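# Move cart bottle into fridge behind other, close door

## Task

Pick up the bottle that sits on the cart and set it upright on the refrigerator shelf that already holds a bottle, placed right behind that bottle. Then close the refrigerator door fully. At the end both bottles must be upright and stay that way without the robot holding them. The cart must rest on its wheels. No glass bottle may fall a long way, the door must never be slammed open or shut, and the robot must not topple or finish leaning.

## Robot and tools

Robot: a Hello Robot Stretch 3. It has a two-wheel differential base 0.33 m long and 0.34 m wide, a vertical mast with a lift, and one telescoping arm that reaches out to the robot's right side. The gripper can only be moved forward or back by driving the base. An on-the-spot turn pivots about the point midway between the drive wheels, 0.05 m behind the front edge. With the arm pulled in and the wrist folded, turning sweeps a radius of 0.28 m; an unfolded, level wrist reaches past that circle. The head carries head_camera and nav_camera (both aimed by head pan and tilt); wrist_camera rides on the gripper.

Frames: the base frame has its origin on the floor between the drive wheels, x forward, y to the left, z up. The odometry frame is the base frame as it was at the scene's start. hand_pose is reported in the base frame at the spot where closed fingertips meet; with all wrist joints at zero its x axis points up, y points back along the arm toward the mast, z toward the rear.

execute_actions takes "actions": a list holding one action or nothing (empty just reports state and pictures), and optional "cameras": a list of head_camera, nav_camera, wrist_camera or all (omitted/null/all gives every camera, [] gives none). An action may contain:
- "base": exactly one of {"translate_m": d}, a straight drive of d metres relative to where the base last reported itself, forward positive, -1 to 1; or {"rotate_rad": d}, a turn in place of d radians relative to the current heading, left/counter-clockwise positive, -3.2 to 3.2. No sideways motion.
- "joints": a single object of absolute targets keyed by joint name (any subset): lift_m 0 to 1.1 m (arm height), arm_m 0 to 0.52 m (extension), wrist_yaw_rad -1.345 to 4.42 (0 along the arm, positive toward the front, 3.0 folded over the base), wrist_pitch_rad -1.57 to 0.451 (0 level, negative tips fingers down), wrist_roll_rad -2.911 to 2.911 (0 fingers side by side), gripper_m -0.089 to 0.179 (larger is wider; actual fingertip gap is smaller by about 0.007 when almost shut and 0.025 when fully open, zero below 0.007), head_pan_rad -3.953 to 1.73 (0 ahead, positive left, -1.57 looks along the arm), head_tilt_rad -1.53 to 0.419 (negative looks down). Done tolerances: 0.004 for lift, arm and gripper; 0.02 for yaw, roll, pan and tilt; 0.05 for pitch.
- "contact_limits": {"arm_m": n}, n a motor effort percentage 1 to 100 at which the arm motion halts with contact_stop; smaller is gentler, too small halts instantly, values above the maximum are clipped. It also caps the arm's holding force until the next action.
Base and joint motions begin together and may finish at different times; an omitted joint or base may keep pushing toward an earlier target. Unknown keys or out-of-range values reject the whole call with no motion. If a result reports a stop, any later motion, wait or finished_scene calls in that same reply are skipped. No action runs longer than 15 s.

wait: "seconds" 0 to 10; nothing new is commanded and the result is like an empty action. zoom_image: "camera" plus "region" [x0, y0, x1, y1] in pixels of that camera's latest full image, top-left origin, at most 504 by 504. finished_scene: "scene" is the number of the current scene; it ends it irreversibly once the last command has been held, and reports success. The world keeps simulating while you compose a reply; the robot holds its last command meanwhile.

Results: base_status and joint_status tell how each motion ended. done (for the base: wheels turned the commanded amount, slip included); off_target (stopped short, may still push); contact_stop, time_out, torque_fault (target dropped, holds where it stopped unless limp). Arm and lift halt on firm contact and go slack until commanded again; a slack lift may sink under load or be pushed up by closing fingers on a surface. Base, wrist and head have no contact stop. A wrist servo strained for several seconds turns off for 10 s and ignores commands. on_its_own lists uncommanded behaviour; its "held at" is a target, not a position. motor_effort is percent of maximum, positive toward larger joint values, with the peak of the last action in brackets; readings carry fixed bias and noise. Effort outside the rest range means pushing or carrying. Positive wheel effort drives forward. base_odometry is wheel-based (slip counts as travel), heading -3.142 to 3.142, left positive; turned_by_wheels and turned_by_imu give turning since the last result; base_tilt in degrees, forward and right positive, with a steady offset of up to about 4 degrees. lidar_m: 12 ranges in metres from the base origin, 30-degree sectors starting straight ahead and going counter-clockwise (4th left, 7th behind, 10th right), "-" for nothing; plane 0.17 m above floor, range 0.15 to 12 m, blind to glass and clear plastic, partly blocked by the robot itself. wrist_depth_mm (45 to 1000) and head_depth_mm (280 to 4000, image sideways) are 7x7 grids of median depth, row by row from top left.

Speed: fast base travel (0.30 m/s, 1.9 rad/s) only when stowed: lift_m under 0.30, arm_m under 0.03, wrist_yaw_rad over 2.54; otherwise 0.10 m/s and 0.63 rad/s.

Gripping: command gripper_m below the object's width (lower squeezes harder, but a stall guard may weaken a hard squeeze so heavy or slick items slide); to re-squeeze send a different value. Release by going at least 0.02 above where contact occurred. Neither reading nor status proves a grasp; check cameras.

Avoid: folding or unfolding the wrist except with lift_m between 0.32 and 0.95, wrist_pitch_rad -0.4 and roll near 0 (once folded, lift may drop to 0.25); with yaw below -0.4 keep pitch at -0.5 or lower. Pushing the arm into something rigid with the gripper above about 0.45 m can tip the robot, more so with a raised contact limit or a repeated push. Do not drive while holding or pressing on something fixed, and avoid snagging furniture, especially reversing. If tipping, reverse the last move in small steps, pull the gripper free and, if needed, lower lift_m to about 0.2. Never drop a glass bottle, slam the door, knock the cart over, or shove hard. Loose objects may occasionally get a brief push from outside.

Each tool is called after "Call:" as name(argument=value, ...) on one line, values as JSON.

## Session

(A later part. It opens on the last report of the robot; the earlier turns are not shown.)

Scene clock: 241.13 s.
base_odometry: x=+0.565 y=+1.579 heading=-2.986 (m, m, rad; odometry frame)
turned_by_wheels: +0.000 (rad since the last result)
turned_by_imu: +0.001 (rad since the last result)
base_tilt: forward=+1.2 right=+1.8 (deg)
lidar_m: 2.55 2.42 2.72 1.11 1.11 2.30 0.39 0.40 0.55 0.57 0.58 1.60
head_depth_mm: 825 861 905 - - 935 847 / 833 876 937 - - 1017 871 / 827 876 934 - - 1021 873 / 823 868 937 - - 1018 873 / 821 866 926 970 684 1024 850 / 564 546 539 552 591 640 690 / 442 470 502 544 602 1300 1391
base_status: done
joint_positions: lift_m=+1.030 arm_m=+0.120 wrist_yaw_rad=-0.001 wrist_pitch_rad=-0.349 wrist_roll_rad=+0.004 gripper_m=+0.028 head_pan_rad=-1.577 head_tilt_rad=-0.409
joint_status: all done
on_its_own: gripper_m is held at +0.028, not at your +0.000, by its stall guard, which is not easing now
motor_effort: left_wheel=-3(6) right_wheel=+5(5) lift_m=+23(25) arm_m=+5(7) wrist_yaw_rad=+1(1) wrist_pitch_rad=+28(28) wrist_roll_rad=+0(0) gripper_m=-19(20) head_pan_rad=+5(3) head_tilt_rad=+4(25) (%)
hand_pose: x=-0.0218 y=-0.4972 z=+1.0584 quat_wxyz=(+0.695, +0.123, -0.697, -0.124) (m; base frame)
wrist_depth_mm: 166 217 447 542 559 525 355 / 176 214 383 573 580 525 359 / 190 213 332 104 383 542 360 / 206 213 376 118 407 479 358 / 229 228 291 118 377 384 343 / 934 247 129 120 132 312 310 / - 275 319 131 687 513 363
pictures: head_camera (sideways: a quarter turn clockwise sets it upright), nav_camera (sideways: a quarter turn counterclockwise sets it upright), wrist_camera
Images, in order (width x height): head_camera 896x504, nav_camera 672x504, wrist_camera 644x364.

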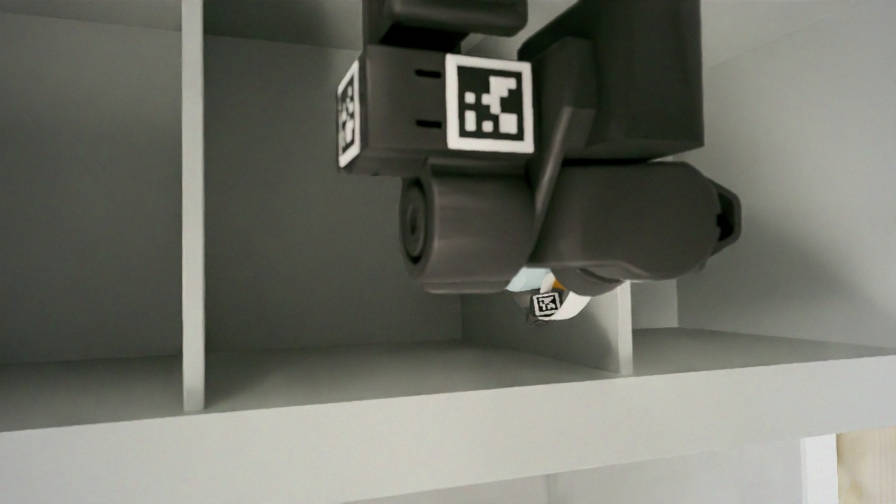

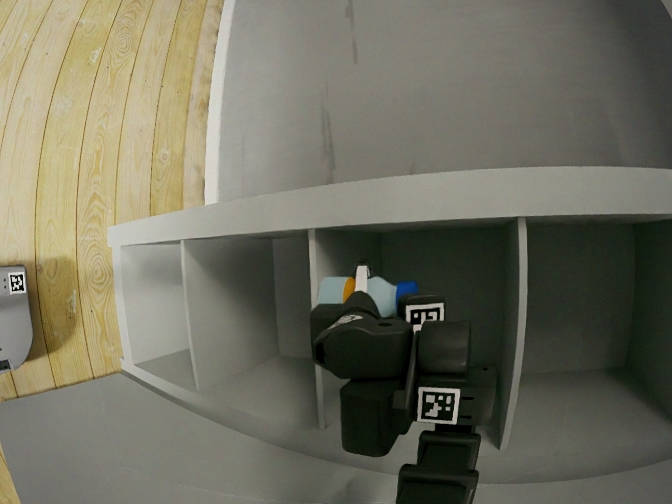

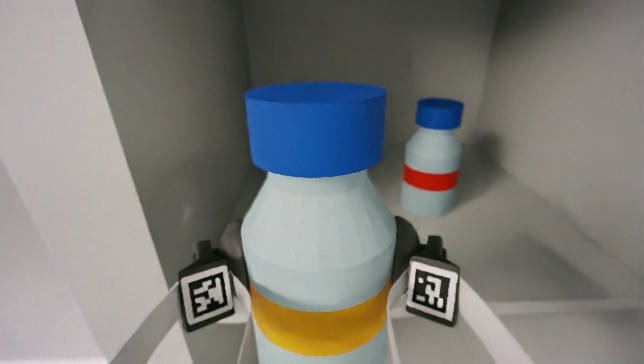

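Call:
execute_actions(actions=[{"joints":{"arm_m":0.31}}], cameras=["wrist_camera","head_camera"])

Call:
execute_actions(actions=[{"joints":{"arm_m":0.47}}], cameras=["wrist_camera","head_camera"])

Call:
execute_actions(actions=[{"joints":{"lift_m":1.005}}], cameras=["wrist_camera"])

Scene clock: 255.20 s.
base_odometry: x=+0.565 y=+1.579 heading=-2.986 (m, m, rad; odometry frame)
turned_by_wheels: +0.000 (rad since the last result)
turned_by_imu: +0.001 (rad since the last result)
base_tilt: forward=+1.2 right=+1.9 (deg)
lidar_m: 2.55 2.41 2.72 1.11 1.11 2.31 0.39 0.40 0.55 0.57 0.58 1.60
head_depth_mm: 827 862 860 - 733 935 846 / 830 875 927 895 735 1091 871 / 830 873 - 871 733 1094 870 / 823 869 919 - 734 1090 869 / 824 867 924 977 700 1020 849 / 563 546 538 551 589 641 691 / 442 469 501 543 598 1298 1391
base_status: not commanded
joint_positions: lift_m=+1.030 arm_m=+0.310 wrist_yaw_rad=-0.001 wrist_pitch_rad=-0.349 wrist_roll_rad=+0.004 gripper_m=+0.028 head_pan_rad=-1.577 head_tilt_rad=-0.409
joint_status: all done
on_its_own: gripper_m is held at +0.028, not at your +0.000, by its stall guard, which is not easing now
motor_effort: left_wheel=-2(3) right_wheel=+4(4) lift_m=+22(22) arm_m=+5(5) wrist_yaw_rad=+1(2) wrist_pitch_rad=+28(28) wrist_roll_rad=+0(0) gripper_m=-19(20) head_pan_rad=+4(4) head_tilt_rad=+4(4) (%)
hand_pose: x=-0.0218 y=-0.6872 z=+1.0584 quat_wxyz=(+0.695, +0.123, -0.697, -0.124) (m; base frame)
wrist_depth_mm: 152 214 375 381 388 382 354 / 150 212 384 402 409 411 357 / 149 211 332 103 441 445 363 / 149 208 367 117 475 227 330 / 149 207 291 117 370 222 343 / 148 199 130 120 133 228 304 / 146 191 258 131 254 245 260
pictures: head_camera (sideways: a quarter turn clockwise sets it upright), wrist_camera
Images, in order (width x height): head_camera 896x504, wrist_camera 644x364.

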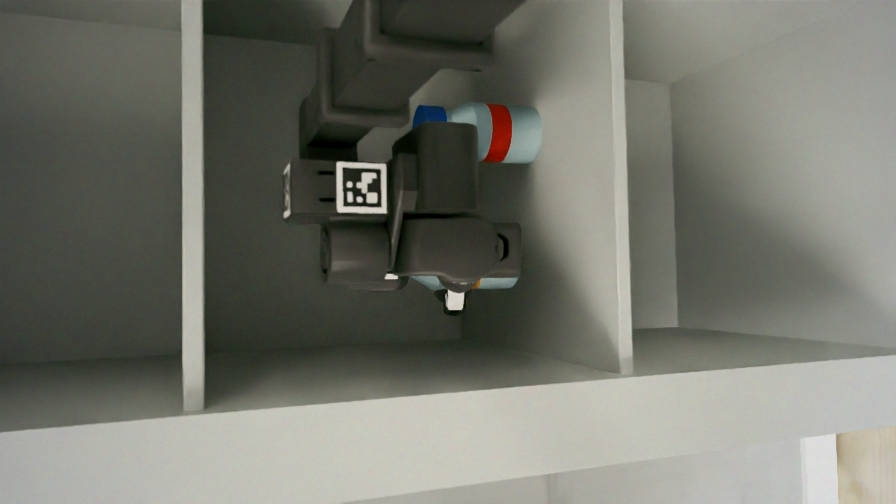

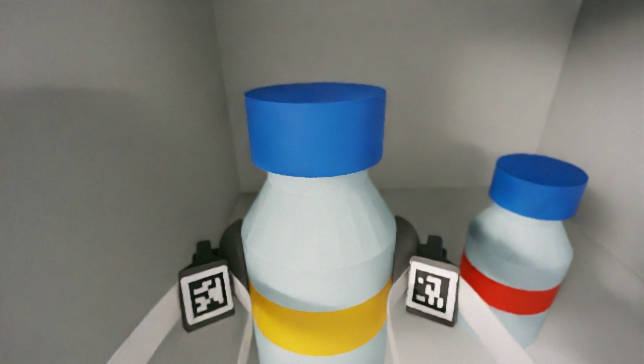

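Scene clock: 257.63 s.
base_odometry: x=+0.565 y=+1.579 heading=-2.986 (m, m, rad; odometry frame)
turned_by_wheels: +0.000 (rad since the last result)
turned_by_imu: +0.000 (rad since the last result)
base_tilt: forward=+1.3 right=+1.8 (deg)
lidar_m: 2.54 2.42 2.73 1.11 1.11 2.31 0.39 0.40 0.55 0.57 0.58 1.60
head_depth_mm: 827 865 902 - 733 936 842 / 828 877 927 757 732 1095 870 / 828 876 941 990 735 1092 868 / 825 868 - 924 734 1089 873 / 822 866 928 970 698 1017 847 / 564 547 538 549 589 640 691 / 441 469 501 543 601 1299 1385
base_status: not commanded
joint_positions: lift_m=+1.030 arm_m=+0.470 wrist_yaw_rad=-0.001 wrist_pitch_rad=-0.349 wrist_roll_rad=+0.004 gripper_m=+0.028 head_pan_rad=-1.577 head_tilt_rad=-0.409
joint_status: all done
on_its_own: gripper_m is held at +0.028, not at your +0.000, by its stall guard, which is not easing now
motor_effort: left_wheel=-2(3) right_wheel=+4(4) lift_m=+21(21) arm_m=+5(7) wrist_yaw_rad=+1(1) wrist_pitch_rad=+28(28) wrist_roll_rad=+0(0) gripper_m=-20(20) head_pan_rad=+4(5) head_tilt_rad=+4(4) (%)
hand_pose: x=-0.0218 y=-0.8472 z=+1.0584 quat_wxyz=(+0.695, +0.123, -0.697, -0.124) (m; base frame)
wrist_depth_mm: 149 210 242 243 241 243 246 / 150 210 256 253 264 265 263 / 148 210 274 104 280 281 285 / 147 207 295 118 304 305 307 / 147 204 290 118 320 335 336 / 146 196 129 120 133 313 307 / 149 189 253 131 255 257 255
pictures: head_camera (sideways: a quarter turn clockwise sets it upright), wrist_camera
Images, in order (width x height): head_camera 896x504, wrist_camera 644x364.

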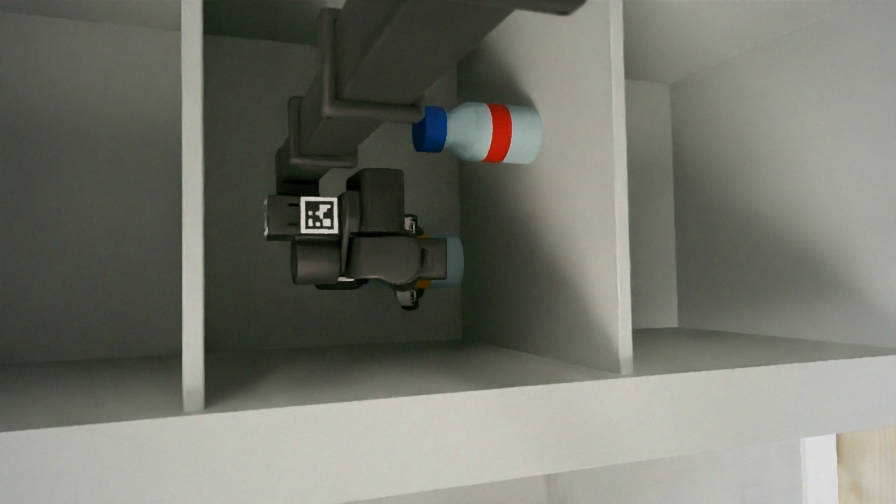

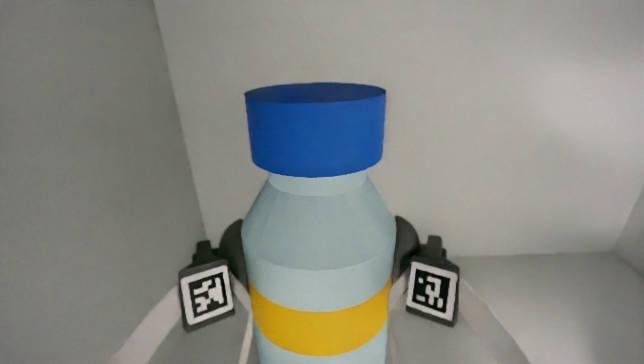

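Scene clock: 258.63 s.
base_odometry: x=+0.565 y=+1.579 heading=-2.986 (m, m, rad; odometry frame)
turned_by_wheels: +0.000 (rad since the last result)
turned_by_imu: +0.000 (rad since the last result)
base_tilt: forward=+1.4 right=+1.9 (deg)
lidar_m: 2.55 2.42 2.73 1.11 1.11 2.30 0.39 0.40 0.55 0.57 0.58 1.60
head_depth_mm: 825 866 909 - 697 942 847 / 832 874 933 749 735 1089 872 / 830 873 925 982 735 1094 872 / 826 870 922 869 737 1095 873 / 820 865 925 971 699 1019 845 / 563 546 538 552 588 642 693 / 441 469 500 542 602 1298 1391
base_status: not commanded
joint_positions: lift_m=+1.005 arm_m=+0.470 wrist_yaw_rad=-0.001 wrist_pitch_rad=-0.350 wrist_roll_rad=+0.004 gripper_m=+0.028 head_pan_rad=-1.577 head_tilt_rad=-0.409
joint_status: all done
on_its_own: gripper_m is held at +0.028, not at your +0.000, by its stall guard, which is not easing now
motor_effort: left_wheel=-3(2) right_wheel=+4(4) lift_m=+21(22) arm_m=+5(5) wrist_yaw_rad=+1(1) wrist_pitch_rad=+28(28) wrist_roll_rad=+0(0) gripper_m=-20(19) head_pan_rad=+4(4) head_tilt_rad=+4(4) (%)
hand_pose: x=-0.0218 y=-0.8471 z=+1.0334 quat_wxyz=(+0.695, +0.123, -0.697, -0.124) (m; base frame)
wrist_depth_mm: 149 212 243 244 245 244 247 / 150 210 253 254 260 261 264 / 149 207 274 103 279 284 284 / 148 208 296 118 303 309 308 / 147 205 290 118 325 328 326 / 147 197 130 120 132 276 273 / 149 188 230 131 227 232 229
pictures: wrist_camera
Images, in order (width x height): wrist_camera 644x364.

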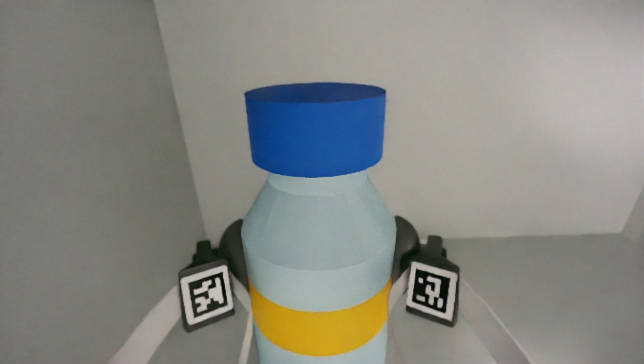

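Call:
execute_actions(actions=[{"joints":{"lift_m":0.995}}], cameras=[])

Scene clock: 263.87 s.
base_odometry: x=+0.565 y=+1.579 heading=-2.986 (m, m, rad; odometry frame)
turned_by_wheels: +0.000 (rad since the last result)
turned_by_imu: +0.001 (rad since the last result)
base_tilt: forward=+1.2 right=+1.8 (deg)
lidar_m: 2.55 2.42 2.72 1.11 1.11 2.30 0.39 0.40 0.55 0.57 0.58 1.60
head_depth_mm: 827 865 910 - 680 943 845 / 831 877 940 - 734 1092 873 / 826 869 925 958 735 1092 874 / 826 873 920 870 733 1094 872 / 822 865 927 967 700 1021 843 / 564 546 539 551 591 639 692 / 441 468 500 542 601 1304 1401
base_status: not commanded
joint_positions: lift_m=+0.995 arm_m=+0.470 wrist_yaw_rad=-0.001 wrist_pitch_rad=-0.350 wrist_roll_rad=+0.004 gripper_m=+0.028 head_pan_rad=-1.577 head_tilt_rad=-0.409
joint_status: all done
on_its_own: gripper_m is held at +0.028, not at your +0.000, by its stall guard, which is not easing now
motor_effort: left_wheel=-3(3) right_wheel=+4(4) lift_m=+21(20) arm_m=+5(5) wrist_yaw_rad=+1(1) wrist_pitch_rad=+28(28) wrist_roll_rad=+0(0) gripper_m=-20(19) head_pan_rad=+4(4) head_tilt_rad=+5(3) (%)
hand_pose: x=-0.0218 y=-0.8471 z=+1.0233 quat_wxyz=(+0.695, +0.123, -0.697, -0.124) (m; base frame)
wrist_depth_mm: 150 210 242 243 243 244 246 / 149 209 256 251 262 261 265 / 148 207 273 104 280 281 284 / 148 206 296 118 306 306 307 / 147 206 288 118 316 322 322 / 145 197 129 120 133 265 261 / 149 189 217 131 216 221 219
pictures: none
No camera images: the call's "cameras" was empty. Leave "cameras" out to get every camera's image.

Call:
execute_actions(actions=[{"joints":{"lift_m":0.983}}], cameras=[])

Scene clock: 270.30 s.
base_odometry: x=+0.565 y=+1.579 heading=-2.986 (m, m, rad; odometry frame)
turned_by_wheels: +0.000 (rad since the last result)
turned_by_imu: +0.001 (rad since the last result)
base_tilt: forward=+1.4 right=+1.7 (deg)
lidar_m: 2.54 2.42 2.72 1.11 1.11 2.30 0.39 0.40 0.55 0.57 0.58 1.60
head_depth_mm: 829 863 908 863 - 984 846 / 834 874 937 - 734 1092 870 / 827 874 926 926 732 1094 871 / 822 867 926 868 733 1090 871 / 823 862 925 969 699 1023 847 / 564 545 540 551 589 640 691 / 441 469 499 542 602 1300 1389
base_status: not commanded
joint_positions: lift_m=+0.983 arm_m=+0.470 wrist_yaw_rad=-0.001 wrist_pitch_rad=-0.350 wrist_roll_rad=+0.004 gripper_m=+0.028 head_pan_rad=-1.577 head_tilt_rad=-0.409
joint_status: all done
on_its_own: gripper_m is held at +0.028, not at your +0.000, by its stall guard, which is not easing now
motor_effort: left_wheel=-3(2) right_wheel=+4(5) lift_m=+21(22) arm_m=+5(5) wrist_yaw_rad=+1(1) wrist_pitch_rad=+28(28) wrist_roll_rad=+0(0) gripper_m=-19(19) head_pan_rad=+4(4) head_tilt_rad=+4(4) (%)
hand_pose: x=-0.0218 y=-0.8471 z=+1.0113 quat_wxyz=(+0.695, +0.123, -0.697, -0.124) (m; base frame)
wrist_depth_mm: 149 211 243 242 243 244 245 / 149 210 255 253 260 262 264 / 149 208 272 104 281 284 287 / 148 206 295 118 303 309 311 / 147 204 287 118 301 307 304 / 147 198 130 120 132 248 247 / 148 190 206 131 203 209 208
pictures: none
No camera images: the call's "cameras" was empty. Leave "cameras" out to get every camera's image.

Call:
execute_actions(actions=[{"joints":{"lift_m":0.97}}], cameras=[])

Scene clock: 277.17 s.
base_odometry: x=+0.565 y=+1.579 heading=-2.986 (m, m, rad; odometry frame)
turned_by_wheels: +0.000 (rad since the last result)
turned_by_imu: +0.001 (rad since the last result)
base_tilt: forward=+1.3 right=+1.7 (deg)
lidar_m: 2.55 2.42 2.73 1.11 1.11 2.30 0.39 0.40 0.55 0.57 0.58 1.60
head_depth_mm: 829 861 910 866 - 995 846 / 833 880 946 - 697 1096 874 / 826 874 930 921 734 1092 871 / 824 867 927 - 733 1101 868 / 821 866 926 967 700 1021 845 / 563 546 538 551 589 639 689 / 441 469 501 544 601 1301 1399
base_status: not commanded
joint_positions: lift_m=+0.970 arm_m=+0.470 wrist_yaw_rad=-0.001 wrist_pitch_rad=-0.350 wrist_roll_rad=+0.004 gripper_m=+0.028 head_pan_rad=-1.577 head_tilt_rad=-0.409
joint_status: all done
on_its_own: gripper_m is held at +0.028, not at your +0.000, by its stall guard, which is not easing now
motor_effort: left_wheel=-2(3) right_wheel=+4(4) lift_m=+22(22) arm_m=+5(5) wrist_yaw_rad=+1(1) wrist_pitch_rad=+28(28) wrist_roll_rad=+0(0) gripper_m=-20(20) head_pan_rad=+4(4) head_tilt_rad=+4(4) (%)
hand_pose: x=-0.0218 y=-0.8471 z=+0.9983 quat_wxyz=(+0.695, +0.123, -0.697, -0.124) (m; base frame)
wrist_depth_mm: 149 210 242 242 242 244 245 / 149 210 257 253 260 262 267 / 149 210 273 104 281 281 284 / 148 207 296 118 303 306 310 / 147 206 275 118 280 285 282 / 146 197 129 120 133 232 228 / 149 186 193 131 189 193 193
pictures: none
No camera images: the call's "cameras" was empty. Leave "cameras" out to get every camera's image.

Call:
execute_actions(actions=[{"joints":{"lift_m":0.958}}], cameras=["wrist_camera"])

Scene clock: 285.53 s.
base_odometry: x=+0.565 y=+1.579 heading=-2.986 (m, m, rad; odometry frame)
turned_by_wheels: +0.000 (rad since the last result)
turned_by_imu: +0.001 (rad since the last result)
base_tilt: forward=+1.2 right=+1.8 (deg)
lidar_m: 2.55 2.42 2.73 1.11 1.11 2.31 0.39 0.40 0.55 0.57 0.58 1.60
head_depth_mm: 828 862 909 868 - 1006 845 / 830 876 942 - 697 1092 870 / 828 873 933 901 736 1095 868 / 824 868 931 - 739 1092 870 / 820 866 921 973 700 1024 849 / 565 545 538 551 589 639 692 / 440 469 500 543 601 1299 1394
base_status: not commanded
joint_positions: lift_m=+0.958 arm_m=+0.470 wrist_yaw_rad=-0.001 wrist_pitch_rad=-0.334 wrist_roll_rad=+0.004 gripper_m=+0.028 head_pan_rad=-1.577 head_tilt_rad=-0.408
joint_status: all done
on_its_own: gripper_m is held at +0.028, not at your +0.000, by its stall guard, which is not easing now
motor_effort: left_wheel=-3(2) right_wheel=+4(4) lift_m=+20(20) arm_m=+5(5) wrist_yaw_rad=+2(1) wrist_pitch_rad=+20(28) wrist_roll_rad=+0(0) gripper_m=-20(20) head_pan_rad=+4(4) head_tilt_rad=+5(4) (%)
hand_pose: x=-0.0218 y=-0.8488 z=+0.9900 quat_wxyz=(+0.696, +0.117, -0.698, -0.119) (m; base frame)
wrist_depth_mm: 149 211 241 243 245 245 245 / 150 211 253 253 263 262 264 / 148 209 272 103 279 282 281 / 147 207 294 117 304 303 306 / 147 205 267 117 268 276 271 / 146 197 129 119 131 222 220 / 149 178 184 131 182 185 184
pictures: wrist_camera
Images, in order (width x height): wrist_camera 644x364.

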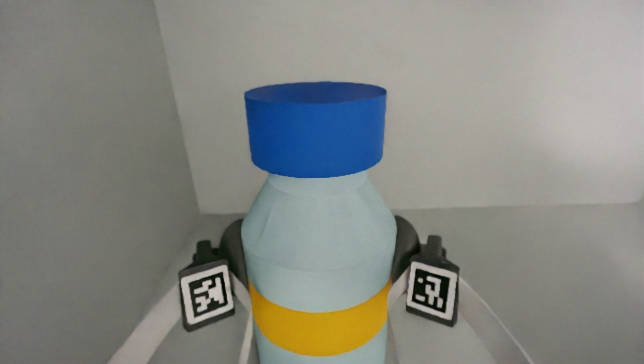

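Call:
execute_actions(actions=[{"joints":{"lift_m":0.95,"gripper_m":0.12}}], cameras=[])

Call:
execute_actions(actions=[{"joints":{"arm_m":0.14}}], cameras=["wrist_camera"])

Call:
execute_actions(actions=[{"base":{"translate_m":-0.095},"joints":{"wrist_yaw_rad":-0.15,"gripper_m":0.14}}])

Scene clock: 293.70 s.
base_odometry: x=+0.565 y=+1.579 heading=-2.986 (m, m, rad; odometry frame)
turned_by_wheels: +0.000 (rad since the last result)
turned_by_imu: +0.001 (rad since the last result)
base_tilt: forward=+1.3 right=+1.9 (deg)
lidar_m: 2.55 2.41 2.73 1.11 1.11 2.30 0.39 0.40 0.55 0.57 0.58 1.60
head_depth_mm: 830 863 911 914 - 1008 847 / 832 875 946 998 697 1090 871 / 832 871 935 867 734 1093 873 / 823 872 932 - 733 1097 869 / 820 867 926 970 698 1020 845 / 563 546 538 552 590 640 693 / 441 469 500 542 600 1292 1401
base_status: not commanded
joint_positions: lift_m=+0.950 arm_m=+0.470 wrist_yaw_rad=-0.001 wrist_pitch_rad=-0.313 wrist_roll_rad=+0.004 gripper_m=+0.120 head_pan_rad=-1.577 head_tilt_rad=-0.408
joint_status: all done
motor_effort: left_wheel=-3(2) right_wheel=+4(4) lift_m=+20(20) arm_m=+4(5) wrist_yaw_rad=+1(1) wrist_pitch_rad=+8(19) wrist_roll_rad=+0(0) gripper_m=+0(78) head_pan_rad=+5(4) head_tilt_rad=+5(4) (%)
hand_pose: x=-0.0218 y=-0.8510 z=+0.9870 quat_wxyz=(+0.697, +0.110, -0.699, -0.111) (m; base frame)
wrist_depth_mm: 149 211 241 242 244 245 245 / 150 209 254 143 260 260 263 / 149 209 272 104 278 282 283 / 148 207 289 119 295 300 304 / 147 199 262 118 264 274 274 / 146 178 209 122 208 228 217 / 142 182 181 134 179 178 182
pictures: none
No camera images: the call's "cameras" was empty. Leave "cameras" out to get every camera's image.

Scene clock: 297.33 s.
base_odometry: x=+0.565 y=+1.579 heading=-2.986 (m, m, rad; odometry frame)
turned_by_wheels: +0.000 (rad since the last result)
turned_by_imu: +0.001 (rad since the last result)
base_tilt: forward=+1.2 right=+1.8 (deg)
lidar_m: 2.55 2.42 2.73 1.11 1.11 2.30 0.39 0.40 0.55 0.57 0.58 1.60
head_depth_mm: 826 862 908 916 - - 846 / 831 880 948 987 - - 837 / 829 870 941 992 - - 834 / 824 873 941 845 - - 848 / 822 864 928 977 737 988 846 / 564 546 540 554 591 639 693 / 441 470 501 543 601 1295 1387
base_status: not commanded
joint_positions: lift_m=+0.950 arm_m=+0.140 wrist_yaw_rad=-0.001 wrist_pitch_rad=-0.315 wrist_roll_rad=+0.004 gripper_m=+0.120 head_pan_rad=-1.577 head_tilt_rad=-0.408
joint_status: all done
motor_effort: left_wheel=-2(3) right_wheel=+4(4) lift_m=+19(19) arm_m=-5(4) wrist_yaw_rad=+1(1) wrist_pitch_rad=+9(8) wrist_roll_rad=+0(0) gripper_m=+1(1) head_pan_rad=+4(4) head_tilt_rad=+4(4) (%)
hand_pose: x=-0.0218 y=-0.5215 z=+0.9867 quat_wxyz=(+0.697, +0.110, -0.699, -0.112) (m; base frame)
wrist_depth_mm: 154 215 451 527 532 524 360 / 159 214 440 555 562 494 358 / 168 213 435 446 374 468 358 / 180 211 355 376 359 365 337 / 195 206 288 283 280 275 273 / 211 208 247 246 715 243 330 / - 242 408 652 648 590 359
pictures: wrist_camera
Images, in order (width x height): wrist_camera 644x364.

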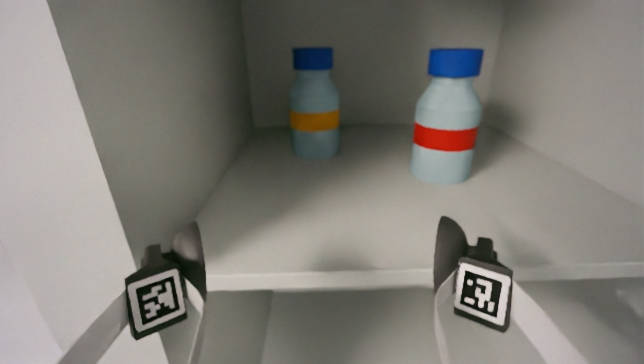

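Scene clock: 299.23 s.
base_odometry: x=+0.658 y=+1.593 heading=-2.986 (m, m, rad; odometry frame)
turned_by_wheels: +0.000 (rad since the last result)
turned_by_imu: +0.000 (rad since the last result)
base_tilt: forward=+1.4 right=+2.0 (deg)
lidar_m: 2.64 2.51 2.72 1.09 1.19 2.20 0.29 0.30 0.42 0.74 0.59 1.60
head_depth_mm: 647 650 657 664 - - 734 / 822 862 926 923 - - 822 / 827 875 943 978 - - 824 / 826 865 934 975 778 - 825 / 821 864 931 844 716 1096 874 / 814 863 923 930 701 996 849 / 676 663 658 650 639 642 694
base_status: done
joint_positions: lift_m=+0.950 arm_m=+0.140 wrist_yaw_rad=-0.147 wrist_pitch_rad=-0.315 wrist_roll_rad=+0.004 gripper_m=+0.140 head_pan_rad=-1.577 head_tilt_rad=-0.408
joint_status: all done
motor_effort: left_wheel=-2(8) right_wheel=+4(5) lift_m=+18(18) arm_m=-5(5) wrist_yaw_rad=-2(3) wrist_pitch_rad=+8(8) wrist_roll_rad=+0(0) gripper_m=+0(78) head_pan_rad=+4(4) head_tilt_rad=+4(4) (%)
hand_pose: x=-0.0561 y=-0.5189 z=+0.9867 quat_wxyz=(+0.687, +0.059, -0.706, -0.162) (m; base frame)
wrist_depth_mm: 361 498 510 532 444 275 200 / 354 470 545 346 454 281 203 / 348 467 532 352 466 288 213 / 339 387 384 353 374 294 226 / 289 304 284 282 278 272 243 / 228 - 237 723 475 - 271 / 287 482 662 662 534 313 290
pictures: head_camera (sideways: a quarter turn clockwise sets it upright), nav_camera (sideways: a quarter turn counterclockwise sets it upright), wrist_camera
Images, in order (width x height): head_camera 896x504, nav_camera 672x504, wrist_camera 644x364.

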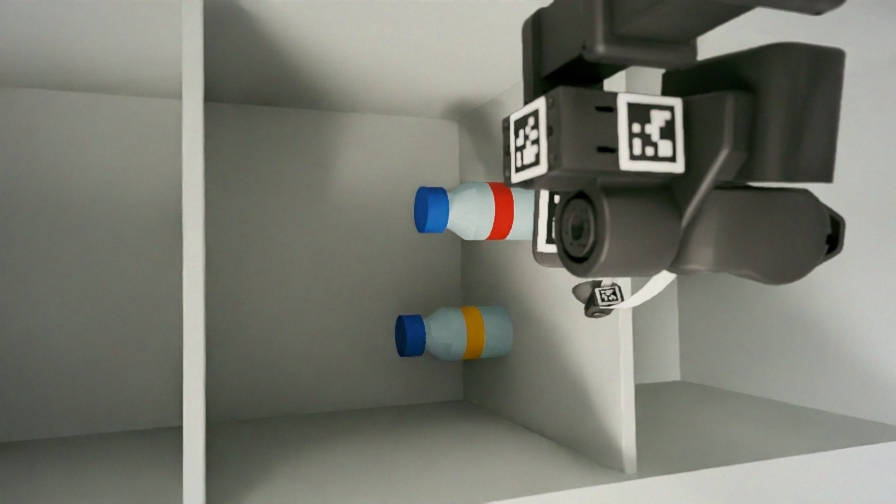

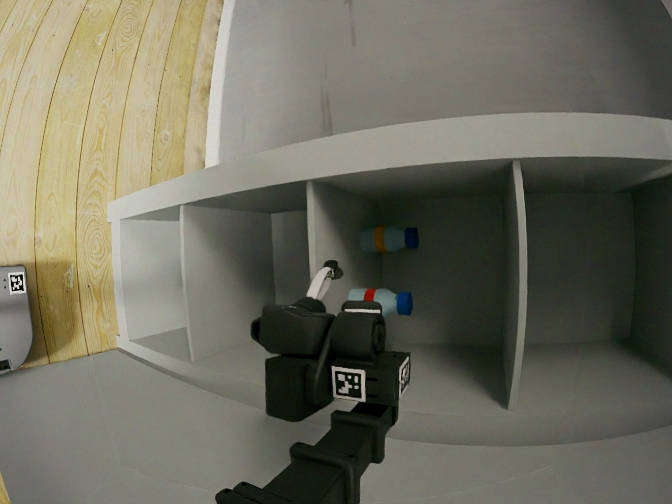

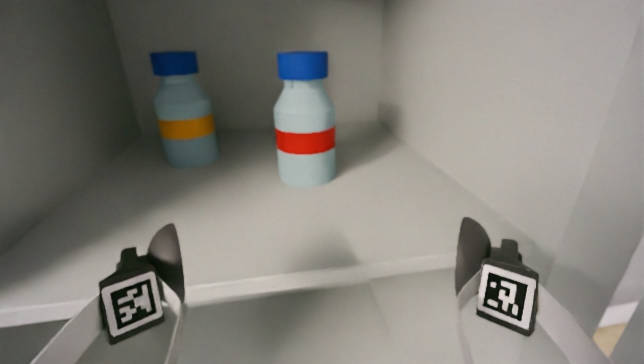

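Call:
execute_actions(actions=[{"joints":{"arm_m":0.355,"wrist_yaw_rad":-0.12,"lift_m":0.957}}], cameras=["wrist_camera"])

Scene clock: 307.17 s.
base_odometry: x=+0.658 y=+1.593 heading=-2.986 (m, m, rad; odometry frame)
turned_by_wheels: +0.000 (rad since the last result)
turned_by_imu: +0.001 (rad since the last result)
base_tilt: forward=+1.3 right=+1.7 (deg)
lidar_m: 2.64 2.50 2.72 1.09 1.20 2.21 0.29 0.30 0.42 0.74 0.59 1.60
head_depth_mm: 647 647 658 645 - 723 732 / 826 861 929 867 733 973 843 / 829 871 940 - 698 1092 873 / 823 870 938 - 700 1094 872 / 820 864 934 838 698 1097 872 / 818 864 924 929 699 993 847 / 678 662 657 648 638 644 694
base_status: not commanded
joint_positions: lift_m=+0.957 arm_m=+0.355 wrist_yaw_rad=-0.122 wrist_pitch_rad=-0.315 wrist_roll_rad=+0.004 gripper_m=+0.140 head_pan_rad=-1.577 head_tilt_rad=-0.408
joint_status: all done
motor_effort: left_wheel=-3(3) right_wheel=+4(3) lift_m=+25(28) arm_m=+5(6) wrist_yaw_rad=+2(3) wrist_pitch_rad=+9(9) wrist_roll_rad=+0(0) gripper_m=+0(1) head_pan_rad=+4(4) head_tilt_rad=+4(3) (%)
hand_pose: x=-0.0502 y=-0.7341 z=+0.9933 quat_wxyz=(+0.689, +0.068, -0.705, -0.154) (m; base frame)
wrist_depth_mm: 311 325 334 348 356 292 209 / 312 334 357 362 381 297 212 / 326 215 379 144 137 299 214 / 303 215 397 159 157 307 218 / 281 229 292 155 152 280 221 / 237 - 234 169 167 - 214 / 203 190 195 180 181 184 188
pictures: wrist_camera
Images, in order (width x height): wrist_camera 644x364.

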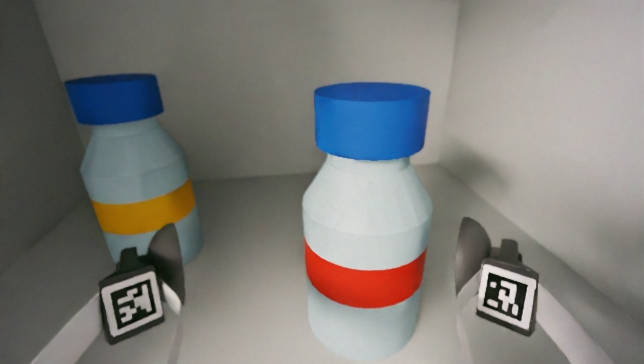

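Call:
execute_actions(actions=[{"joints":{"arm_m":0.385,"wrist_yaw_rad":-0.22}}], cameras=["wrist_camera"])

Call:
execute_actions(actions=[{"joints":{"gripper_m":0.02}}], cameras=["wrist_camera"])

Scene clock: 313.23 s.
base_odometry: x=+0.658 y=+1.593 heading=-2.986 (m, m, rad; odometry frame)
turned_by_wheels: +0.000 (rad since the last result)
turned_by_imu: +0.001 (rad since the last result)
base_tilt: forward=+1.3 right=+1.9 (deg)
lidar_m: 2.64 2.50 2.72 1.09 1.19 2.20 0.29 0.30 0.42 0.74 0.59 1.60
head_depth_mm: 646 649 659 662 - 725 730 / 824 858 928 - 735 976 846 / 831 872 941 - 733 1095 871 / 823 868 937 - 699 1094 870 / 818 865 931 839 701 1097 874 / 816 862 918 933 700 993 846 / 677 663 658 648 635 645 694
base_status: not commanded
joint_positions: lift_m=+0.957 arm_m=+0.385 wrist_yaw_rad=-0.217 wrist_pitch_rad=-0.315 wrist_roll_rad=+0.004 gripper_m=+0.140 head_pan_rad=-1.577 head_tilt_rad=-0.408
joint_status: all done
motor_effort: left_wheel=-3(2) right_wheel=+4(4) lift_m=+26(26) arm_m=+5(6) wrist_yaw_rad=-2(2) wrist_pitch_rad=+8(9) wrist_roll_rad=+0(0) gripper_m=+0(0) head_pan_rad=+5(5) head_tilt_rad=+5(3) (%)
hand_pose: x=-0.0724 y=-0.7603 z=+0.9933 quat_wxyz=(+0.681, +0.034, -0.707, -0.186) (m; base frame)
wrist_depth_mm: 281 290 307 331 343 245 185 / 289 306 324 342 357 253 187 / 176 330 346 106 325 258 190 / 177 346 369 115 339 265 195 / 180 209 292 122 261 256 197 / 192 - 233 122 213 - 200 / 202 189 193 135 185 184 186
pictures: wrist_camera
Images, in order (width x height): wrist_camera 644x364.

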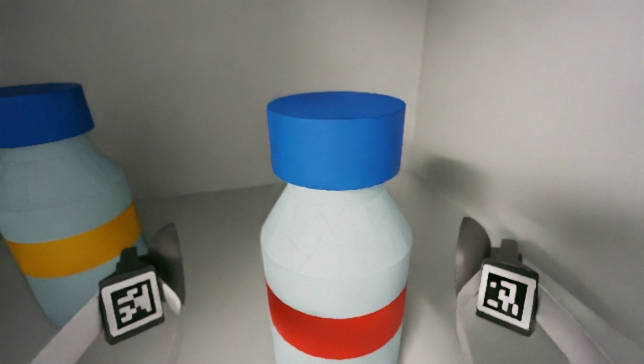

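Scene clock: 314.93 s.
base_odometry: x=+0.658 y=+1.593 heading=-2.986 (m, m, rad; odometry frame)
turned_by_wheels: +0.000 (rad since the last result)
turned_by_imu: +0.000 (rad since the last result)
base_tilt: forward=+1.3 right=+1.8 (deg)
lidar_m: 2.64 2.50 2.72 1.09 1.20 2.20 0.29 0.30 0.42 0.74 0.59 1.60
head_depth_mm: 646 649 657 661 - 721 730 / 823 860 929 - 733 974 849 / 827 872 941 - 735 1090 873 / 823 871 938 - 698 1097 871 / 823 866 929 844 699 1097 873 / 818 861 918 928 699 998 847 / 676 664 657 650 637 643 693
base_status: not commanded
joint_positions: lift_m=+0.957 arm_m=+0.385 wrist_yaw_rad=-0.226 wrist_pitch_rad=-0.321 wrist_roll_rad=+0.004 gripper_m=+0.021 head_pan_rad=-1.577 head_tilt_rad=-0.408
joint_status: all done
motor_effort: left_wheel=-5(6) right_wheel=+9(12) lift_m=+25(26) arm_m=+4(5) wrist_yaw_rad=+6(10) wrist_pitch_rad=+12(12) wrist_roll_rad=+0(0) gripper_m=-22(95) head_pan_rad=+4(4) head_tilt_rad=+4(3) (%)
hand_pose: x=-0.0744 y=-0.7593 z=+0.9919 quat_wxyz=(+0.680, +0.033, -0.707, -0.191) (m; base frame)
wrist_depth_mm: 278 291 309 330 340 242 181 / 291 309 329 346 360 248 186 / 179 329 343 101 361 257 189 / 178 343 362 108 353 263 191 / 180 236 274 118 284 256 197 / 192 215 127 118 130 226 199 / 195 193 187 130 186 187 186
pictures: wrist_camera
Images, in order (width x height): wrist_camera 644x364.

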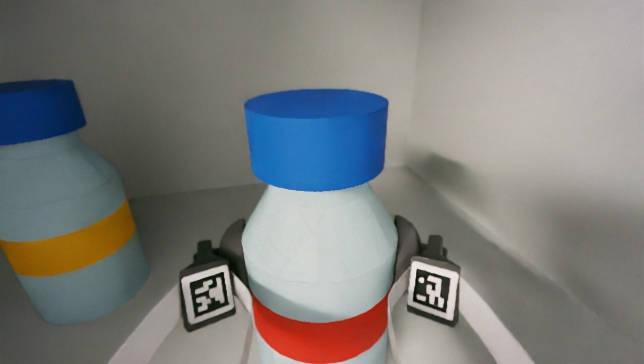

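Call:
execute_actions(actions=[{"joints":{"lift_m":0.972,"arm_m":0.35}}], cameras=[])

Call:
execute_actions(actions=[{"base":{"translate_m":0.095},"joints":{"wrist_yaw_rad":0}}], cameras=["wrist_camera","head_camera"])

Call:
execute_actions(actions=[{"joints":{"lift_m":0.952,"arm_m":0.36}}], cameras=["wrist_camera"])

Scene clock: 322.10 s.
base_odometry: x=+0.658 y=+1.593 heading=-2.986 (m, m, rad; odometry frame)
turned_by_wheels: +0.000 (rad since the last result)
turned_by_imu: +0.001 (rad since the last result)
base_tilt: forward=+1.3 right=+1.7 (deg)
lidar_m: 2.64 2.51 2.72 1.09 1.19 2.20 0.29 0.30 0.42 0.74 0.59 1.60
head_depth_mm: 646 650 656 626 - 703 729 / 821 858 919 - 732 976 846 / 827 876 938 - 698 1095 870 / 826 866 940 - 698 1093 869 / 821 866 933 841 700 1097 872 / 817 859 920 927 697 997 849 / 679 660 659 649 637 644 696
base_status: not commanded
joint_positions: lift_m=+0.972 arm_m=+0.350 wrist_yaw_rad=-0.222 wrist_pitch_rad=-0.353 wrist_roll_rad=+0.004 gripper_m=+0.030 head_pan_rad=-1.577 head_tilt_rad=-0.408
joint_status: all done
on_its_own: gripper_m is held at +0.029, not at your +0.020, by its stall guard, which is not easing now
motor_effort: left_wheel=-3(5) right_wheel=+5(9) lift_m=+29(29) arm_m=-5(6) wrist_yaw_rad=+2(6) wrist_pitch_rad=+30(31) wrist_roll_rad=+0(0) gripper_m=-19(19) head_pan_rad=+4(4) head_tilt_rad=+4(4) (%)
hand_pose: x=-0.0727 y=-0.7216 z=+0.9991 quat_wxyz=(+0.677, +0.046, -0.707, -0.201) (m; base frame)
wrist_depth_mm: 304 316 337 361 368 246 182 / 310 340 358 384 377 250 186 / 202 354 375 105 369 256 189 / 206 239 364 111 355 262 192 / 222 243 279 119 287 266 197 / 235 239 128 118 130 233 201 / 201 200 192 129 191 195 190
pictures: none
No camera images: the call's "cameras" was empty. Leave "cameras" out to get every camera's image.

Scene clock: 324.13 s.
base_odometry: x=+0.565 y=+1.579 heading=-2.986 (m, m, rad; odometry frame)
turned_by_wheels: +0.000 (rad since the last result)
turned_by_imu: +0.000 (rad since the last result)
base_tilt: forward=+1.2 right=+1.8 (deg)
lidar_m: 2.55 2.41 2.72 1.11 1.11 2.30 0.39 0.40 0.55 0.57 0.58 1.61
head_depth_mm: 825 864 906 865 - 962 848 / 834 877 946 - 731 1090 871 / 832 875 936 - 717 1091 873 / 823 872 939 - 699 1092 872 / 822 864 923 978 700 1023 847 / 565 549 540 551 591 640 691 / 442 469 500 542 600 1300 1388
base_status: done
joint_positions: lift_m=+0.972 arm_m=+0.350 wrist_yaw_rad=-0.002 wrist_pitch_rad=-0.353 wrist_roll_rad=+0.004 gripper_m=+0.030 head_pan_rad=-1.577 head_tilt_rad=-0.408
joint_status: all done
on_its_own: gripper_m is held at +0.029, not at your +0.020, by its stall guard, which is not easing now
motor_effort: left_wheel=-3(3) right_wheel=+4(13) lift_m=+28(28) arm_m=-5(5) wrist_yaw_rad=+2(7) wrist_pitch_rad=+30(30) wrist_roll_rad=+0(0) gripper_m=-20(19) head_pan_rad=+4(4) head_tilt_rad=+5(4) (%)
hand_pose: x=-0.0220 y=-0.7274 z=+0.9991 quat_wxyz=(+0.695, +0.124, -0.697, -0.126) (m; base frame)
wrist_depth_mm: 152 213 339 347 349 348 344 / 151 212 365 230 378 379 355 / 152 212 332 104 406 410 361 / 150 210 344 111 379 372 341 / 149 208 279 119 290 287 282 / 148 201 127 118 131 234 229 / 148 187 194 129 190 196 193
pictures: head_camera (sideways: a quarter turn clockwise sets it upright), wrist_camera
Images, in order (width x height): head_camera 896x504, wrist_camera 644x364.

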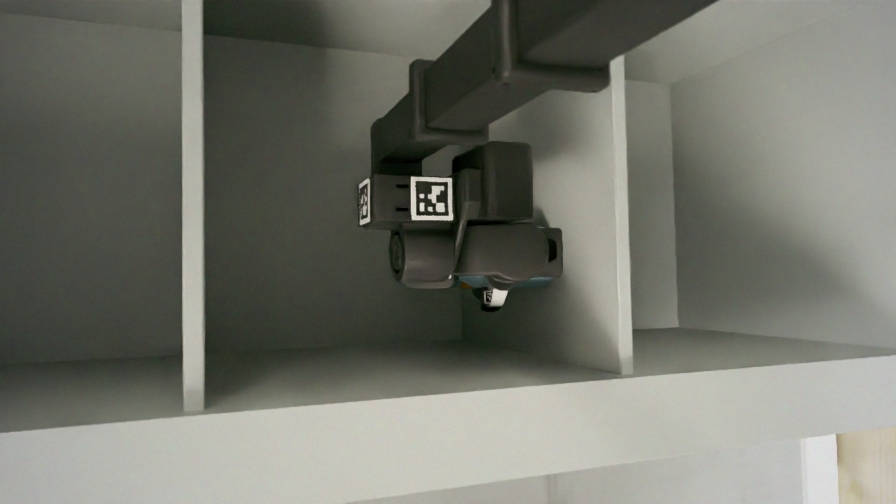

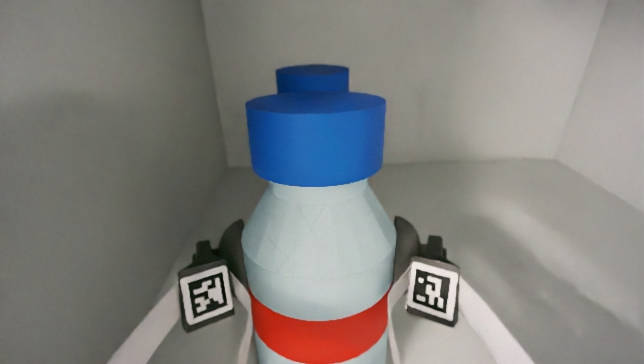

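Scene clock: 325.07 s.
base_odometry: x=+0.565 y=+1.579 heading=-2.986 (m, m, rad; odometry frame)
turned_by_wheels: +0.000 (rad since the last result)
turned_by_imu: +0.000 (rad since the last result)
base_tilt: forward=+1.3 right=+1.8 (deg)
lidar_m: 2.55 2.42 2.73 1.11 1.11 2.30 0.39 0.40 0.55 0.57 0.58 1.60
head_depth_mm: 827 864 909 915 - 995 847 / 833 879 952 992 717 1092 868 / 832 872 940 - 697 1094 871 / 824 871 940 - 700 1094 869 / 821 865 926 977 700 1022 851 / 566 547 540 552 591 640 692 / 442 469 501 542 601 1299 1403
base_status: not commanded
joint_positions: lift_m=+0.952 arm_m=+0.360 wrist_yaw_rad=-0.002 wrist_pitch_rad=-0.304 wrist_roll_rad=+0.004 gripper_m=+0.030 head_pan_rad=-1.577 head_tilt_rad=-0.408
joint_status: all done
on_its_own: gripper_m is held at +0.029, not at your +0.020, by its stall guard, which is not easing now
motor_effort: left_wheel=-3(2) right_wheel=+3(4) lift_m=+17(23) arm_m=+8(7) wrist_yaw_rad=+2(2) wrist_pitch_rad=+3(30) wrist_roll_rad=+0(0) gripper_m=-19(19) head_pan_rad=+5(4) head_tilt_rad=+4(4) (%)
hand_pose: x=-0.0220 y=-0.7417 z=+0.9913 quat_wxyz=(+0.698, +0.106, -0.700, -0.108) (m; base frame)
wrist_depth_mm: 151 214 332 340 345 343 336 / 151 214 356 214 367 364 356 / 151 211 334 103 381 388 359 / 149 210 349 110 386 382 342 / 148 208 274 118 289 283 282 / 148 199 126 118 129 228 226 / 148 181 186 128 184 188 188
pictures: wrist_camera
Images, in order (width x height): wrist_camera 644x364.

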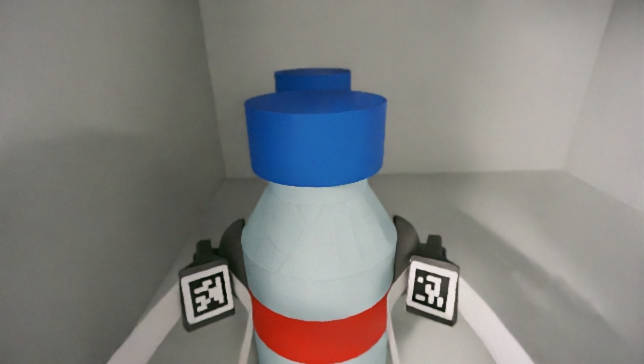

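Call:
execute_actions(actions=[{"joints":{"gripper_m":0.13,"lift_m":0.957}}], cameras=[])

Call:
execute_actions(actions=[{"joints":{"arm_m":0.0}}], cameras=["wrist_camera","head_camera"])

Call:
execute_actions(actions=[{"base":{"rotate_rad":1.58},"joints":{"gripper_m":0.0,"lift_m":0.6,"wrist_pitch_rad":-0.4}}], cameras=[])

Call:
execute_actions(actions=[{"base":{"translate_m":0.42},"joints":{"wrist_yaw_rad":3.0}}], cameras=[])

Call:
execute_actions(actions=[{"base":{"rotate_rad":-1.58},"joints":{"head_pan_rad":-2.6,"head_tilt_rad":-0.9}}], cameras=["nav_camera"])

Scene clock: 342.03 s.
base_odometry: x=+0.565 y=+1.579 heading=-2.986 (m, m, rad; odometry frame)
turned_by_wheels: +0.000 (rad since the last result)
turned_by_imu: +0.001 (rad since the last result)
base_tilt: forward=+1.3 right=+1.7 (deg)
lidar_m: 2.55 2.41 2.73 1.11 1.11 2.30 0.39 0.40 0.55 0.57 0.58 1.61
head_depth_mm: 828 864 907 915 - 994 846 / 830 878 950 - 736 1091 871 / 828 873 945 - 700 1096 874 / 824 867 933 - 700 1093 871 / 821 863 925 984 701 1020 850 / 567 547 541 550 592 638 691 / 441 470 501 543 599 1295 1398
base_status: not commanded
joint_positions: lift_m=+0.957 arm_m=+0.360 wrist_yaw_rad=-0.001 wrist_pitch_rad=-0.315 wrist_roll_rad=+0.004 gripper_m=+0.130 head_pan_rad=-1.577 head_tilt_rad=-0.408
joint_status: all done
motor_effort: left_wheel=-3(3) right_wheel=+3(3) lift_m=+24(24) arm_m=+5(7) wrist_yaw_rad=+2(2) wrist_pitch_rad=+9(12) wrist_roll_rad=+0(0) gripper_m=+0(81) head_pan_rad=+5(4) head_tilt_rad=+4(4) (%)
hand_pose: x=-0.0219 y=-0.7408 z=+0.9932 quat_wxyz=(+0.697, +0.111, -0.699, -0.112) (m; base frame)
wrist_depth_mm: 152 214 338 341 338 345 337 / 152 213 353 214 367 364 355 / 151 211 331 102 384 391 359 / 149 209 346 108 380 382 344 / 149 195 281 118 274 292 282 / 147 180 225 117 220 - 227 / 140 188 189 129 187 185 189
pictures: none
No camera images: the call's "cameras" was empty. Leave "cameras" out to get every camera's image.

Scene clock: 345.87 s.
base_odometry: x=+0.565 y=+1.579 heading=-2.986 (m, m, rad; odometry frame)
turned_by_wheels: +0.000 (rad since the last result)
turned_by_imu: +0.001 (rad since the last result)
base_tilt: forward=+1.3 right=+1.7 (deg)
lidar_m: 2.55 2.42 2.72 1.11 1.11 2.30 0.39 0.40 0.55 0.57 0.58 1.60
head_depth_mm: 830 863 908 913 733 937 - / 829 876 946 991 734 1144 - / 831 874 942 994 736 1152 - / 826 868 933 730 737 1147 - / 822 864 927 974 699 1077 860 / 566 548 541 552 590 634 692 / 441 469 501 543 601 1300 1386
base_status: not commanded
joint_positions: lift_m=+0.957 arm_m=+0.001 wrist_yaw_rad=-0.001 wrist_pitch_rad=-0.315 wrist_roll_rad=+0.004 gripper_m=+0.130 head_pan_rad=-1.577 head_tilt_rad=-0.408
joint_status: all done
joint sent to its limit — the command would take arm_m past its lower limit, so that joint was sent only as far as its limit.
motor_effort: left_wheel=-2(2) right_wheel=+4(3) lift_m=+25(24) arm_m=-5(4) wrist_yaw_rad=+2(1) wrist_pitch_rad=+9(9) wrist_roll_rad=+0(0) gripper_m=+0(0) head_pan_rad=+5(5) head_tilt_rad=+5(4) (%)
hand_pose: x=-0.0219 y=-0.3825 z=+0.9932 quat_wxyz=(+0.697, +0.111, -0.699, -0.112) (m; base frame)
wrist_depth_mm: 741 268 451 648 654 521 353 / 781 286 445 669 690 524 358 / 837 308 438 474 580 500 361 / 933 339 372 394 392 415 359 / - - 428 860 844 502 381 / - - 452 807 794 - 404 / - - 447 656 666 579 397
pictures: head_camera (sideways: a quarter turn clockwise sets it upright), wrist_camera
Images, in order (width x height): head_camera 896x504, wrist_camera 644x364.

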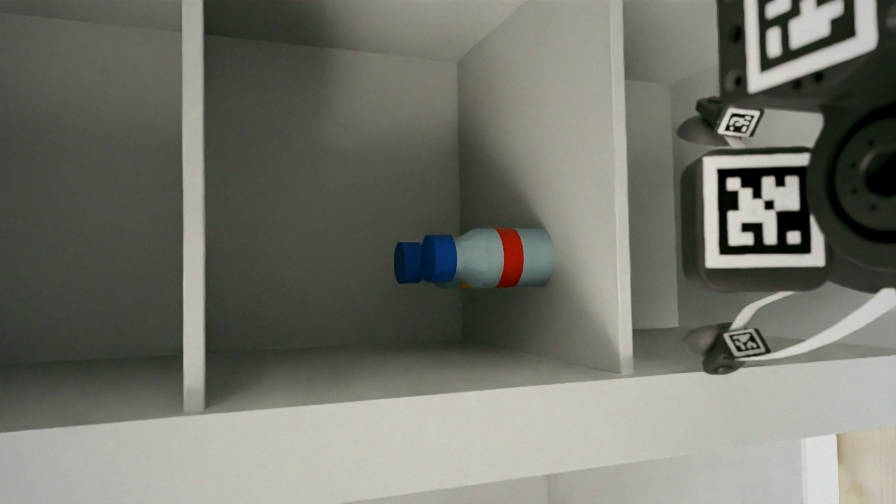

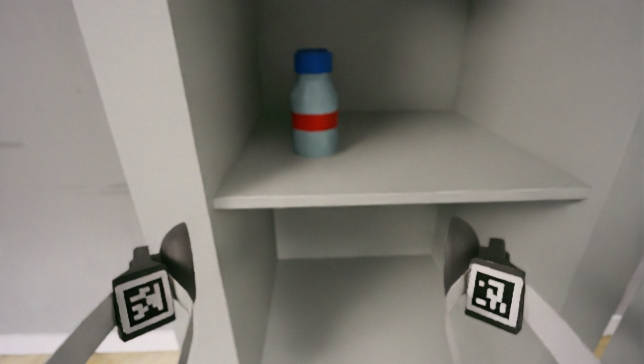

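Scene clock: 349.93 s.
base_odometry: x=+0.565 y=+1.579 heading=-1.406 (m, m, rad; odometry frame)
turned_by_wheels: +1.580 (rad since the last result)
turned_by_imu: +1.572 (rad since the last result)
base_tilt: forward=+1.2 right=+1.7 (deg)
lidar_m: 1.11 1.12 2.30 0.39 0.40 0.56 0.57 0.58 1.61 2.55 2.42 2.72
head_depth_mm: 2196 2309 2463 2673 2408 1792 1432 / 2189 2310 2450 2670 2408 1802 1429 / 2171 2294 2472 2633 2426 1793 1437 / 2168 2306 2433 2678 2407 1810 1428 / 2157 2271 2448 2612 2420 1796 1428 / 2157 2287 2443 2610 2432 1790 1434 / 2138 2266 2395 2615 2405 1796 1448
base_status: done
joint_positions: lift_m=+0.600 arm_m=+0.001 wrist_yaw_rad=-0.001 wrist_pitch_rad=-0.414 wrist_roll_rad=+0.004 gripper_m=+0.000 head_pan_rad=-1.577 head_tilt_rad=-0.408
joint_status: all done
motor_effort: left_wheel=-2(7) right_wheel=+5(10) lift_m=+20(21) arm_m=-5(5) wrist_yaw_rad=+1(1) wrist_pitch_rad=+8(7) wrist_roll_rad=+0(0) gripper_m=-3(81) head_pan_rad=+4(4) head_tilt_rad=+4(4) (%)
hand_pose: x=-0.0218 y=-0.3713 z=+0.6138 quat_wxyz=(+0.691, +0.145, -0.693, -0.146) (m; base frame)
wrist_depth_mm: - - - - - - - / - - - - - - - / - - - - - - - / - - - - - - - / - - - - - - - / 913 907 870 - 882 885 857 / 775 787 768 769 770 749 731
pictures: none
No camera images: the call's "cameras" was empty. Leave "cameras" out to get every camera's image.

Scene clock: 355.37 s.
base_odometry: x=+0.633 y=+1.164 heading=-1.406 (m, m, rad; odometry frame)
turned_by_wheels: +0.000 (rad since the last result)
turned_by_imu: +0.000 (rad since the last result)
base_tilt: forward=+1.2 right=+1.8 (deg)
lidar_m: 0.79 0.71 2.29 2.22 0.52 0.55 0.98 1.60 2.22 2.55 2.25 2.30
head_depth_mm: 2187 2340 2514 2694 2409 1803 1428 / 2182 2333 2516 2670 2397 1795 1429 / 2178 2342 2467 2654 2393 1798 1427 / 2177 2288 2488 2638 2405 1809 1436 / 2174 2323 2466 2611 2420 1800 1430 / 2161 2307 2434 2620 2402 1801 1434 / 2152 2286 2412 2612 2308 1800 1442
base_status: done
joint_positions: lift_m=+0.600 arm_m=+0.001 wrist_yaw_rad=+2.997 wrist_pitch_rad=-0.414 wrist_roll_rad=+0.004 gripper_m=+0.000 head_pan_rad=-1.577 head_tilt_rad=-0.408
joint_status: all done
motor_effort: left_wheel=-3(4) right_wheel=+4(11) lift_m=+20(19) arm_m=-5(5) wrist_yaw_rad=+2(4) wrist_pitch_rad=+8(8) wrist_roll_rad=+0(0) gripper_m=-3(2) head_pan_rad=+4(4) head_tilt_rad=+4(4) (%)
hand_pose: x=+0.0111 y=+0.0762 z=+0.6138 quat_wxyz=(+0.195, +0.702, +0.095, +0.679) (m; base frame)
wrist_depth_mm: - - - - - - - / - - - - - - - / - - - - - - - / 485 - - - - - - / 470 - - - - - 884 / 512 863 - - 893 865 745 / 566 668 761 776 774 746 733
pictures: none
No camera images: the call's "cameras" was empty. Leave "cameras" out to get every camera's image.

Scene clock: 358.80 s.
base_odometry: x=+0.633 y=+1.164 heading=-2.986 (m, m, rad; odometry frame)
turned_by_wheels: -1.580 (rad since the last result)
turned_by_imu: -1.571 (rad since the last result)
base_tilt: forward=+1.3 right=+1.7 (deg)
lidar_m: 2.55 2.25 2.29 0.79 0.75 2.30 2.22 0.52 0.54 0.99 1.60 2.20
head_depth_mm: 1916 2146 2099 1729 1466 1302 - / 2023 2266 2100 1721 1459 1294 - / 2104 2382 2091 1720 1460 1271 1148 / 2218 2478 2056 1709 1466 1268 1162 / 2289 2484 2022 1612 1018 1221 - / 448 505 589 724 985 1258 - / 432 510 629 819 1167 1263 1136
base_status: done
joint_positions: lift_m=+0.600 arm_m=+0.001 wrist_yaw_rad=+2.997 wrist_pitch_rad=-0.414 wrist_roll_rad=+0.004 gripper_m=+0.000 head_pan_rad=-2.593 head_tilt_rad=-0.889
joint_status: all done
motor_effort: left_wheel=+3(8) right_wheel=-5(8) lift_m=+20(20) arm_m=-5(5) wrist_yaw_rad=+2(3) wrist_pitch_rad=+8(8) wrist_roll_rad=+0(0) gripper_m=-3(3) head_pan_rad=-5(60) head_tilt_rad=-5(27) (%)
hand_pose: x=+0.0111 y=+0.0762 z=+0.6138 quat_wxyz=(+0.195, +0.702, +0.095, +0.679) (m; base frame)
wrist_depth_mm: - - - - - - - / 915 - - - - - - / - - - - - - - / - - - - - - - / - - - - - - - / 874 870 - - 880 914 893 / 776 779 759 769 760 778 756
pictures: nav_camera (sideways: a quarter turn counterclockwise sets it upright)
Images, in order (width x height): nav_camera 672x504.

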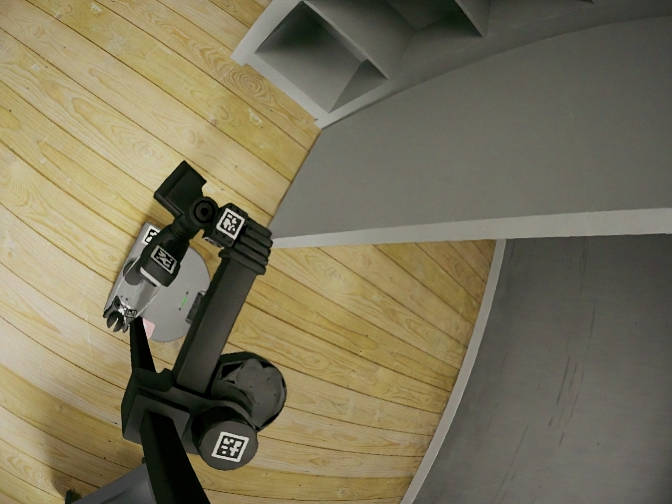

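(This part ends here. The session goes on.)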